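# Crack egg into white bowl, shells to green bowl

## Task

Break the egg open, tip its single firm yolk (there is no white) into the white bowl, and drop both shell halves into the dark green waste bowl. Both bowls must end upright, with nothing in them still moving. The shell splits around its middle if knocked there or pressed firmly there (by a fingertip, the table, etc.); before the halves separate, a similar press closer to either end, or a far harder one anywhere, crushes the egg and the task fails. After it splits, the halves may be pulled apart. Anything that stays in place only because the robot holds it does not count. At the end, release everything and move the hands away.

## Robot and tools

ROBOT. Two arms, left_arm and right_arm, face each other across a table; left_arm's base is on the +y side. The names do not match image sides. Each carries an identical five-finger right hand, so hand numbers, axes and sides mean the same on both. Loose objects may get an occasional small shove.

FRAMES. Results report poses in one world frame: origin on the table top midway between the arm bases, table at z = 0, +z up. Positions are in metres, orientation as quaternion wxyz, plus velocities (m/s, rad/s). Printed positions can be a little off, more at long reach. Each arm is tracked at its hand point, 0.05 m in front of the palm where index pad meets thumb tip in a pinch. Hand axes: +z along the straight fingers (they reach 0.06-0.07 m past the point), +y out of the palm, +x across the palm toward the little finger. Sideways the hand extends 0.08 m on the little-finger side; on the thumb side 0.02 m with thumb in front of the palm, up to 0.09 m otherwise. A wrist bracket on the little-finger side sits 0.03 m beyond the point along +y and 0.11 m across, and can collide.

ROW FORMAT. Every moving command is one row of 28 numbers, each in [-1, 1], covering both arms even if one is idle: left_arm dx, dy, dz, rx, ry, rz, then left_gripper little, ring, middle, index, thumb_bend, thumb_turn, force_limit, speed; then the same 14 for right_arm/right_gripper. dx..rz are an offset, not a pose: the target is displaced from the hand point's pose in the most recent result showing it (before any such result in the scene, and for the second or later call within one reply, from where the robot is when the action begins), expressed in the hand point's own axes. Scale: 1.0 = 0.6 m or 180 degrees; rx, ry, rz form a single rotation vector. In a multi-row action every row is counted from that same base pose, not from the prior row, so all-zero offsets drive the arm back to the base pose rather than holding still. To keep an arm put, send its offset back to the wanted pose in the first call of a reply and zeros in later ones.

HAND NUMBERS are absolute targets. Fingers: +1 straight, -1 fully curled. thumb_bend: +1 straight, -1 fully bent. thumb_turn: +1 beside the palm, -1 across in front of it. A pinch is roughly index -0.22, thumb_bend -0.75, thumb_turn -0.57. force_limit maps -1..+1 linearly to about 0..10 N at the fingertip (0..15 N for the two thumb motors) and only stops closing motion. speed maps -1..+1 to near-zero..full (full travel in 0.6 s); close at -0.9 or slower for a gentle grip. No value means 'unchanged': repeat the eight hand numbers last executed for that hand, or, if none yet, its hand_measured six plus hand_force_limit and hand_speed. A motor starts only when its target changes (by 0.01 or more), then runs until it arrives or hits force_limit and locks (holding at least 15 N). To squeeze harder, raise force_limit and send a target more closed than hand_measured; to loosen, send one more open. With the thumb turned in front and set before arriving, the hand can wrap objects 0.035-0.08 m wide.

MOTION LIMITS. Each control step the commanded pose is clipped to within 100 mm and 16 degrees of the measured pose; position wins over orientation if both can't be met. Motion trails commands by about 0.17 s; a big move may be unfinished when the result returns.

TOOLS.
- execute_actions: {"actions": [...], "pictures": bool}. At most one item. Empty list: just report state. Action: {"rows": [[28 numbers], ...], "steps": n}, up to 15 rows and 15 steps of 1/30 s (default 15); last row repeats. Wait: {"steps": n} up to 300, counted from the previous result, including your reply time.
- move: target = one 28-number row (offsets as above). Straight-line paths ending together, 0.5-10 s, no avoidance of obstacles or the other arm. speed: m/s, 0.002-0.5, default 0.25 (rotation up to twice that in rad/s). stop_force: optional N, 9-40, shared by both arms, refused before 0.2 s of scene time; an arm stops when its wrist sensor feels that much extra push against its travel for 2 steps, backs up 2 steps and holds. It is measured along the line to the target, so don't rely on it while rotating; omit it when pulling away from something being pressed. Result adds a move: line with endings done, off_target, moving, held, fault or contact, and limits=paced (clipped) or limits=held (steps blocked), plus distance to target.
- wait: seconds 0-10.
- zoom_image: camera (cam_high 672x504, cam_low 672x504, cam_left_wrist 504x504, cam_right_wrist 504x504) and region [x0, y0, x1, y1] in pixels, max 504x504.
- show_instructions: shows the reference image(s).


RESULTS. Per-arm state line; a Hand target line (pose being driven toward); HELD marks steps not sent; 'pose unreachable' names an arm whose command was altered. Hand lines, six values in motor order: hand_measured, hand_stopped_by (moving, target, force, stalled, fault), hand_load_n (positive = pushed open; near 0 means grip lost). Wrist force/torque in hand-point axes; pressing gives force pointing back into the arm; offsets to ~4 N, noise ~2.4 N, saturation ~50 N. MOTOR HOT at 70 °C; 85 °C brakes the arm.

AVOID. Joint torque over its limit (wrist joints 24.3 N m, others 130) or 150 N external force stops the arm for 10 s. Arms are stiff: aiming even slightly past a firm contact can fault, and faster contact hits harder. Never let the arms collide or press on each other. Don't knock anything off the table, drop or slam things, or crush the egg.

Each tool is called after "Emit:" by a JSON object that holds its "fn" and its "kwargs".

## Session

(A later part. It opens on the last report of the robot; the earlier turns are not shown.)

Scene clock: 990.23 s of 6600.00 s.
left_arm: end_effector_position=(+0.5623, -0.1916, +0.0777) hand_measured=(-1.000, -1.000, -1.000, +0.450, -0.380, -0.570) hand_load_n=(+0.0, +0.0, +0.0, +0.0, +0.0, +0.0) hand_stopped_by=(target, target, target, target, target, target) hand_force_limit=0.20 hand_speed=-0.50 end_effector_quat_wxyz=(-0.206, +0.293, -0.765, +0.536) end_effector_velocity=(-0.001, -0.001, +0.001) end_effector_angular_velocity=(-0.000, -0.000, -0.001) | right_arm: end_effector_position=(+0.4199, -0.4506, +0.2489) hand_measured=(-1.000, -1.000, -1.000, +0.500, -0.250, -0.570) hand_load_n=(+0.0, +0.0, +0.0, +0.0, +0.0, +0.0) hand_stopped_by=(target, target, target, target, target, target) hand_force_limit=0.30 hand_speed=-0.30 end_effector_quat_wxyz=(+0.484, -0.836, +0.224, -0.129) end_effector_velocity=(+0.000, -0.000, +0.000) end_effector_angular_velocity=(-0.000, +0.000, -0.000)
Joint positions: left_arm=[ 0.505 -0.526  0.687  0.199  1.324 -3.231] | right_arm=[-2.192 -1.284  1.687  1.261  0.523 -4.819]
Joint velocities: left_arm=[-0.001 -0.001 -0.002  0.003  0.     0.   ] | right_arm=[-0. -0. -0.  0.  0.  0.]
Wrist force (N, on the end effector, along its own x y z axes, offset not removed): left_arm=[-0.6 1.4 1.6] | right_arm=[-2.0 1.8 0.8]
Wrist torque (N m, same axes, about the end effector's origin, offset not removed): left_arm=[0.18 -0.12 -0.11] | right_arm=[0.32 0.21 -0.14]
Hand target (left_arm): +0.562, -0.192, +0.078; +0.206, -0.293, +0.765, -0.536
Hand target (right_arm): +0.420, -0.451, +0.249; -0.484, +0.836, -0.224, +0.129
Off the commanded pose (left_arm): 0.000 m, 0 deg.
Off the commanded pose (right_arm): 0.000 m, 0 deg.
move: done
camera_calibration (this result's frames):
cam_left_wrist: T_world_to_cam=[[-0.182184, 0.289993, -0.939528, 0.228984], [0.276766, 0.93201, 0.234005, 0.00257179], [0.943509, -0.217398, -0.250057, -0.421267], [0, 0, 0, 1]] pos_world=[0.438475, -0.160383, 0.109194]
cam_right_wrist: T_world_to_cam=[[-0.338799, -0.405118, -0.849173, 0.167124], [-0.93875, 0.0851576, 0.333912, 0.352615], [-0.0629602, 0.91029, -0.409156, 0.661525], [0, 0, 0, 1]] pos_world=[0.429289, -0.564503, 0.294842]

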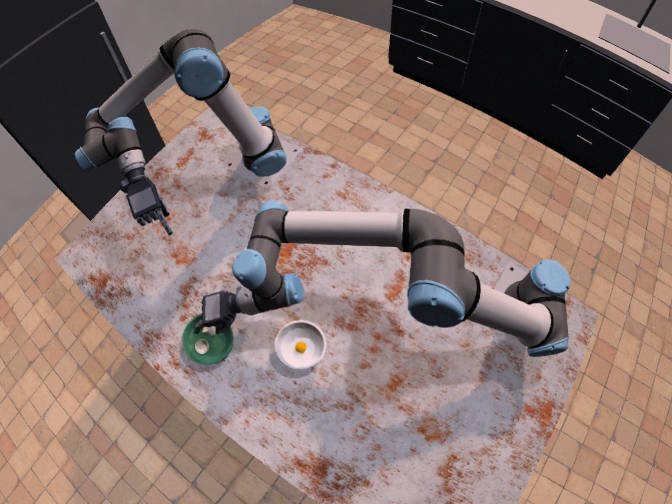

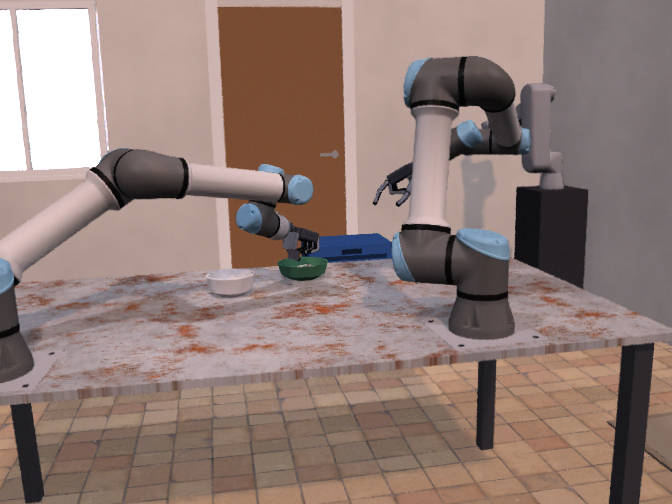

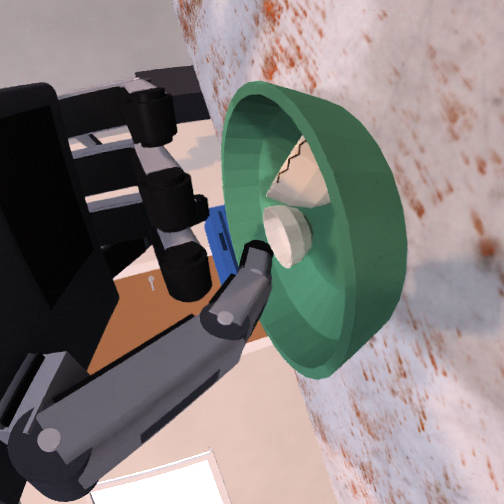

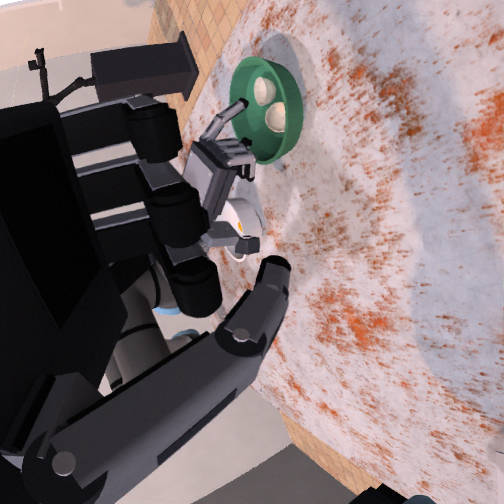

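Emit:
{"fn": "move", "kwargs": {"target": [-0.1227,-0.0848,-0.605,0,0,0,-1,-1,-1,0.45,-0.38,-0.57,0.2,-0.5,0,0,0,0,0,0,-1,-1,-1,0.5,-0.25,-0.57,0.3,-0.3], "speed": 0.2}}

Emit:
{"fn": "wait", "kwargs": {"seconds": 2}}

Emit:
{"fn": "zoom_image", "kwargs": {"camera": "cam_high", "region": [160,290,350,400]}}

Scene clock: 998.03 s of 6600.00 s.
left_arm: end_effector_position=(+0.4001, +0.0978, +0.2497) hand_measured=(-1.000, -1.000, -1.000, +0.450, -0.380, -0.570) hand_load_n=(+0.0, +0.0, +0.0, +0.0, +0.0, +0.0) hand_stopped_by=(target, target, target, target, target, target) hand_force_limit=0.20 hand_speed=-0.50 end_effector_quat_wxyz=(-0.206, +0.293, -0.765, +0.536) end_effector_velocity=(-0.001, +0.002, -0.000) end_effector_angular_velocity=(+0.001, +0.002, +0.002) | right_arm: end_effector_position=(+0.4199, -0.4506, +0.2489) hand_measured=(-1.000, -1.000, -1.000, +0.500, -0.250, -0.570) hand_load_n=(+0.0, +0.0, +0.0, +0.0, +0.0, +0.0) hand_stopped_by=(target, target, target, target, target, target) hand_force_limit=0.30 hand_speed=-0.30 end_effector_quat_wxyz=(+0.484, -0.836, +0.224, -0.129) end_effector_velocity=(-0.000, +0.000, -0.001) end_effector_angular_velocity=(+0.001, +0.002, -0.000)
Joint positions: left_arm=[ 0.47  -1.476  1.736  0.103  1.291 -3.244] | right_arm=[-2.192 -1.284  1.687  1.261  0.523 -4.819]
Joint velocities: left_arm=[ 0.    -0.004  0.003  0.003 -0.001 -0.001] | right_arm=[-0.     0.002  0.001 -0.001 -0.     0.   ]
Wrist force (N, on the end effector, along its own x y z axes, offset not removed): left_arm=[-0.8 -1.2 -0.8] | right_arm=[-2.3 0.8 1.8]
Wrist torque (N m, same axes, about the end effector's origin, offset not removed): left_arm=[-0.15 0.02 -0.04] | right_arm=[0.16 0.17 -0.20]
Hand target (left_arm): +0.400, +0.098, +0.250; +0.206, -0.293, +0.765, -0.536
Hand target (right_arm): +0.420, -0.451, +0.249; -0.484, +0.836, -0.224, +0.129
Off the commanded pose (left_arm): 0.000 m, 0 deg.
Off the commanded pose (right_arm): 0.000 m, 0 deg.
After step 90, 2.40 s passed at rest.
move: done
camera_calibration (this result's frames):
cam_left_wrist: T_world_to_cam=[[-0.182226, 0.290032, -0.939508, 0.277057], [0.276783, 0.931999, 0.23403, -0.262513], [0.943496, -0.217393, -0.25011, -0.162291], [0, 0, 0, 1]] pos_world=[0.276267, 0.129026, 0.281142]
cam_right_wrist: T_world_to_cam=[[-0.338799, -0.405118, -0.849173, 0.167124], [-0.93875, 0.0851575, 0.333912, 0.352615], [-0.0629603, 0.91029, -0.409156, 0.661526], [0, 0, 0, 1]] pos_world=[0.429289, -0.564503, 0.294842]

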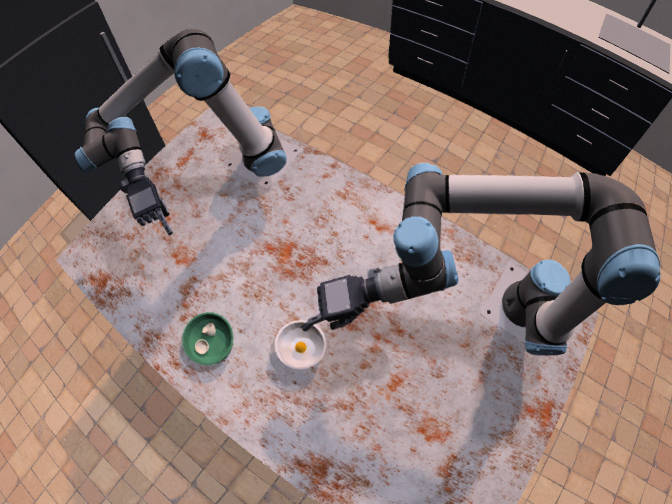

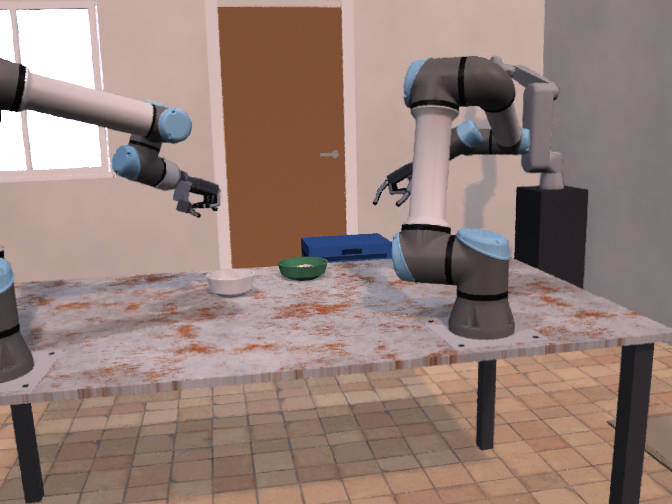

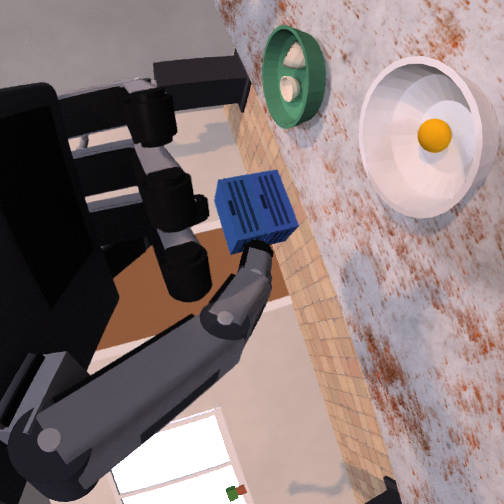

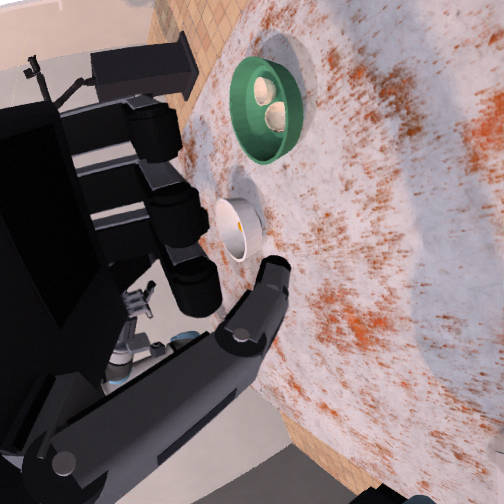

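Scene clock: 1000.03 s of 6600.00 s.
left_arm: end_effector_position=(+0.4001, +0.0979, +0.2497) hand_measured=(-1.000, -1.000, -1.000, +0.450, -0.380, -0.570) hand_load_n=(+0.0, +0.0, +0.0, +0.0, +0.0, +0.0) hand_stopped_by=(target, target, target, target, target, target) hand_force_limit=0.20 hand_speed=-0.50 end_effector_quat_wxyz=(-0.206, +0.293, -0.765, +0.536) end_effector_velocity=(+0.000, -0.001, +0.001) end_effector_angular_velocity=(-0.002, -0.001, -0.000) | right_arm: end_effector_position=(+0.4199, -0.4506, +0.2489) hand_measured=(-1.000, -1.000, -1.000, +0.500, -0.250, -0.570) hand_load_n=(+0.0, +0.0, +0.0, +0.0, +0.0, +0.0) hand_stopped_by=(target, target, target, target, target, target) hand_force_limit=0.30 hand_speed=-0.30 end_effector_quat_wxyz=(+0.484, -0.836, +0.224, -0.129) end_effector_velocity=(+0.000, +0.000, +0.001) end_effector_angular_velocity=(-0.001, -0.001, -0.000)
Joint positions: left_arm=[ 0.47  -1.477  1.736  0.103  1.291 -3.244] | right_arm=[-2.192 -1.284  1.687  1.261  0.523 -4.819]
Joint velocities: left_arm=[-0.    -0.    -0.001 -0.001 -0.    -0.   ] | right_arm=[ 0.    -0.001 -0.    -0.    -0.     0.   ]
Wrist force (N, on the end effector, along its own x y z axes, offset not removed): left_arm=[0.9 -1.1 1.3] | right_arm=[-1.9 0.6 0.2]
Wrist torque (N m, same axes, about the end effector's origin, offset not removed): left_arm=[-0.18 -0.47 -0.14] | right_arm=[0.20 0.21 -0.16]
Hand target (left_arm): +0.400, +0.098, +0.250; +0.206, -0.293, +0.765, -0.536
Hand target (right_arm): +0.420, -0.451, +0.249; -0.484, +0.836, -0.224, +0.129
Off the commanded pose (left_arm): 0.000 m, 0 deg.
Off the commanded pose (right_arm): 0.000 m, 0 deg.
Steps of this call (steps 1 to 60: nothing new was sent). Readings (end_effector_position | what the end effector reports):
1: left_arm (+0.4001, +0.0978, +0.2497) | right_arm (+0.4199, -0.4506, +0.2489) | left_arm hand_measured=(-1.000, -1.000, -1.000, +0.450, -0.380, -0.570) hand_load_n=(+0.0, +0.0, +0.0, +0.0, +0.0, +0.0) hand_stopped_by=(target, target, target, target, target, target) hand_force_limit=0.20 hand_speed=-0.50 | right_arm hand_measured=(-1.000, -1.000, -1.000, +0.500, -0.250, -0.570) hand_load_n=(+0.0, +0.0, +0.0, +0.0, +0.0, +0.0) hand_stopped_by=(target, target, target, target, target, target) hand_force_limit=0.30 hand_speed=-0.30
2: left_arm (+0.4001, +0.0978, +0.2497) | right_arm (+0.4199, -0.4506, +0.2489) | left_arm hand_measured=(-1.000, -1.000, -1.000, +0.450, -0.380, -0.570) hand_load_n=(+0.0, +0.0, +0.0, +0.0, +0.0, +0.0) hand_stopped_by=(target, target, target, target, target, target) hand_force_limit=0.20 hand_speed=-0.50 | right_arm hand_measured=(-1.000, -1.000, -1.000, +0.500, -0.250, -0.570) hand_load_n=(+0.0, +0.0, +0.0, +0.0, +0.0, +0.0) hand_stopped_by=(target, target, target, target, target, target) hand_force_limit=0.30 hand_speed=-0.30
4: left_arm (+0.4001, +0.0978, +0.2497) | right_arm (+0.4199, -0.4506, +0.2489) | left_arm hand_measured=(-1.000, -1.000, -1.000, +0.450, -0.380, -0.570) hand_load_n=(+0.0, +0.0, +0.0, +0.0, +0.0, +0.0) hand_stopped_by=(target, target, target, target, target, target) hand_force_limit=0.20 hand_speed=-0.50 | right_arm hand_measured=(-1.000, -1.000, -1.000, +0.500, -0.250, -0.570) hand_load_n=(+0.0, +0.0, +0.0, +0.0, +0.0, +0.0) hand_stopped_by=(target, target, target, target, target, target) hand_force_limit=0.30 hand_speed=-0.30
8: left_arm (+0.4001, +0.0978, +0.2497) | right_arm (+0.4199, -0.4506, +0.2489) | left_arm hand_measured=(-1.000, -1.000, -1.000, +0.450, -0.380, -0.570) hand_load_n=(+0.0, +0.0, +0.0, +0.0, +0.0, +0.0) hand_stopped_by=(target, target, target, target, target, target) hand_force_limit=0.20 hand_speed=-0.50 | right_arm hand_measured=(-1.000, -1.000, -1.000, +0.500, -0.250, -0.570) hand_load_n=(+0.0, +0.0, +0.0, +0.0, +0.0, +0.0) hand_stopped_by=(target, target, target, target, target, target) hand_force_limit=0.30 hand_speed=-0.30
60: the state above
camera_calibration (this result's frames):
cam_left_wrist: T_world_to_cam=[[-0.182207, 0.289994, -0.939524, 0.277098], [0.276771, 0.93201, 0.233999, -0.262589], [0.943503, -0.217397, -0.25008, -0.1622], [0, 0, 0, 1]] pos_world=[0.276202, 0.129117, 0.281223]
cam_right_wrist: T_world_to_cam=[[-0.338799, -0.405118, -0.849173, 0.167124], [-0.93875, 0.0851577, 0.333912, 0.352615], [-0.0629601, 0.91029, -0.409156, 0.661525], [0, 0, 0, 1]] pos_world=[0.429289, -0.564503, 0.294842]

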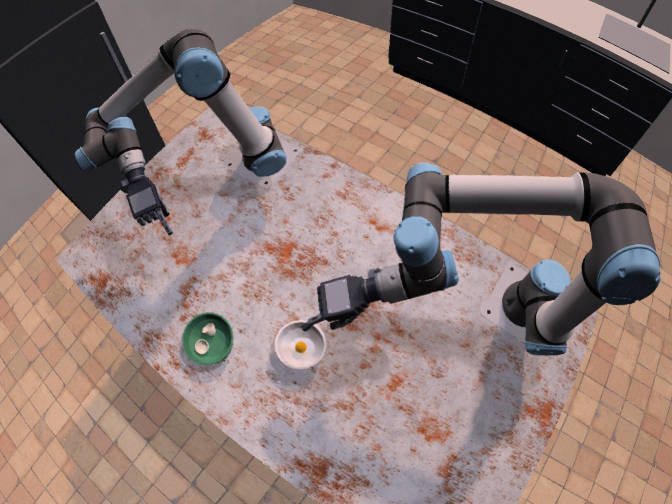

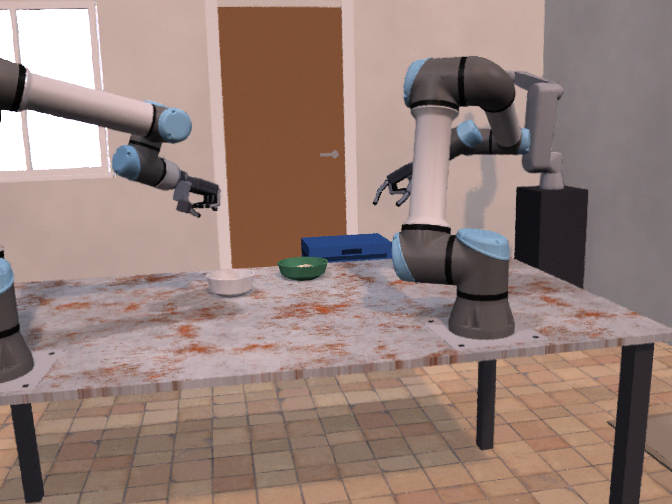

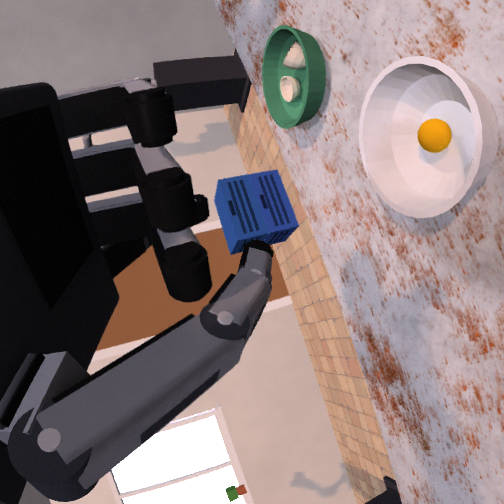

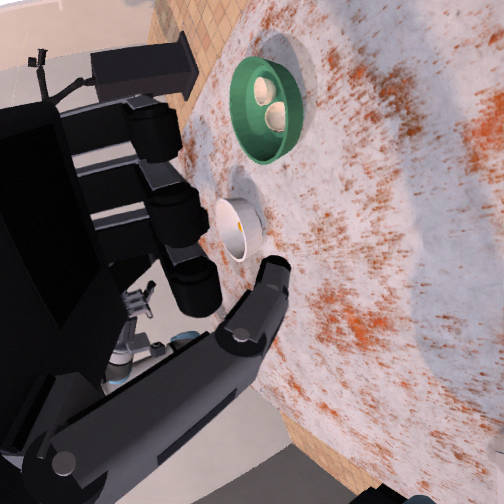

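Region (160, 290, 350, 400) of cam_high's 672x504 image, scaled by 2.653, with more detail than that image has; it fills the top 292 rows of this view, and the rest is white.

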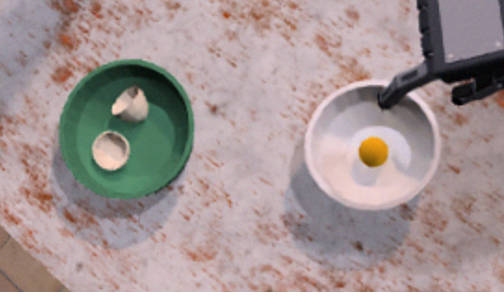

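Emit:
{"fn": "move", "kwargs": {"target": [-0.035,0.081,-0.2235,0,0,0,-1,-1,-1,0.45,-0.38,-0.57,0.2,-0.5,0,0,0,0,0,0,-1,-1,-1,0.5,-0.25,-0.57,0.3,-0.3], "speed": 0.2}}

Scene clock: 1005.97 s of 6600.00 s.
left_arm: end_effector_position=(+0.3203, +0.2178, +0.2499) hand_measured=(-1.000, -1.000, -1.000, +0.450, -0.380, -0.570) hand_load_n=(+0.0, +0.0, +0.0, +0.0, +0.0, +0.0) hand_stopped_by=(target, target, target, target, target, target) hand_force_limit=0.20 hand_speed=-0.50 end_effector_quat_wxyz=(-0.206, +0.293, -0.765, +0.535) end_effector_velocity=(-0.001, +0.001, +0.000) end_effector_angular_velocity=(+0.001, +0.000, +0.001) | right_arm: end_effector_position=(+0.4199, -0.4506, +0.2489) hand_measured=(-1.000, -1.000, -1.000, +0.500, -0.250, -0.570) hand_load_n=(+0.0, +0.0, +0.0, +0.0, +0.0, +0.0) hand_stopped_by=(target, target, target, target, target, target) hand_force_limit=0.30 hand_speed=-0.30 end_effector_quat_wxyz=(+0.484, -0.836, +0.224, -0.129) end_effector_velocity=(-0.000, +0.000, +0.000) end_effector_angular_velocity=(+0.001, +0.001, -0.001)
Joint positions: left_arm=[ 0.377 -1.848  2.071  0.151  1.205 -3.279] | right_arm=[-2.192 -1.284  1.687  1.261  0.523 -4.819]
Joint velocities: left_arm=[-0.004 -0.006  0.003  0.004 -0.004 -0.002] | right_arm=[ 0.    -0.     0.001 -0.    -0.     0.002]
Wrist force (N, on the end effector, along its own x y z axes, offset not removed): left_arm=[-1.1 0.2 -1.0] | right_arm=[-2.6 1.0 1.2]
Wrist torque (N m, same axes, about the end effector's origin, offset not removed): left_arm=[0.04 -0.13 -0.20] | right_arm=[0.24 0.30 -0.24]
Hand target (left_arm): +0.320, +0.218, +0.250; +0.206, -0.293, +0.765, -0.536
Hand target (right_arm): +0.420, -0.451, +0.249; -0.484, +0.836, -0.224, +0.129
Off the commanded pose (left_arm): 0.000 m, 0 deg.
Off the commanded pose (right_arm): 0.000 m, 0 deg.
After step 90, 1.67 s passed at rest.
move: done
camera_calibration (this result's frames):
cam_left_wrist: T_world_to_cam=[[-0.182294, 0.290036, -0.939493, 0.227927], [0.276833, 0.93199, 0.234005, -0.352358], [0.943468, -0.217426, -0.250188, -0.0607691], [0, 0, 0, 1]] pos_world=[0.196428, 0.249075, 0.281386]
cam_right_wrist: T_world_to_cam=[[-0.338799, -0.405118, -0.849173, 0.167124], [-0.93875, 0.0851575, 0.333911, 0.352615], [-0.0629602, 0.91029, -0.409156, 0.661526], [0, 0, 0, 1]] pos_world=[0.429289, -0.564503, 0.294842]

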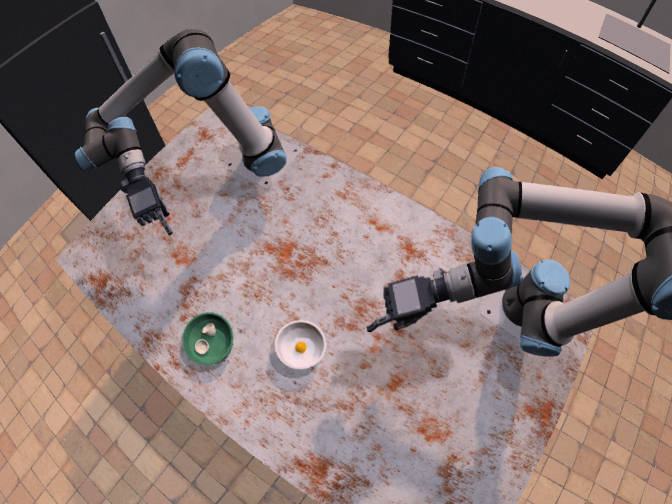

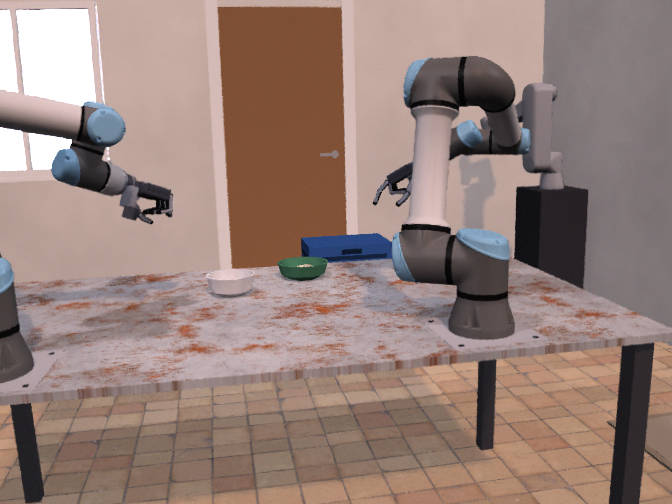

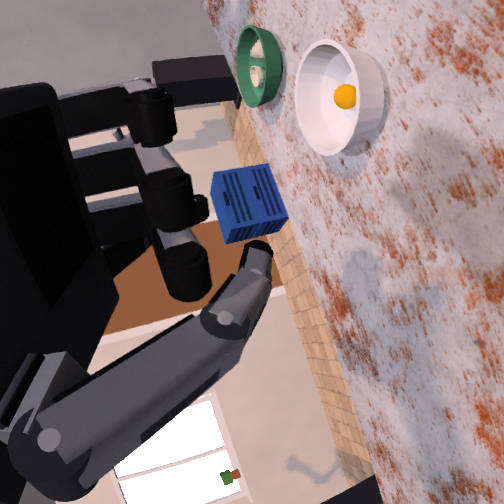

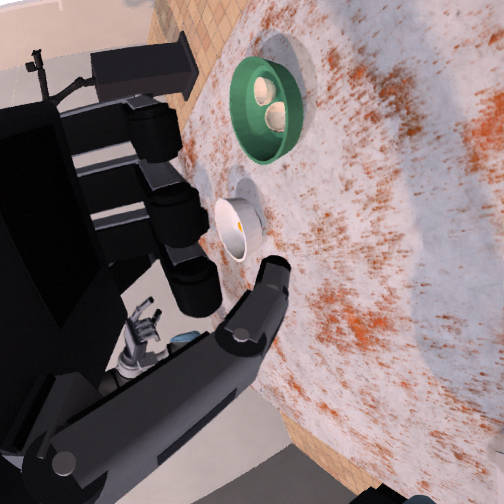

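Emit:
{"fn": "finished_scene", "kwargs": {"scene": 2}}

The scene is finished: the task was done.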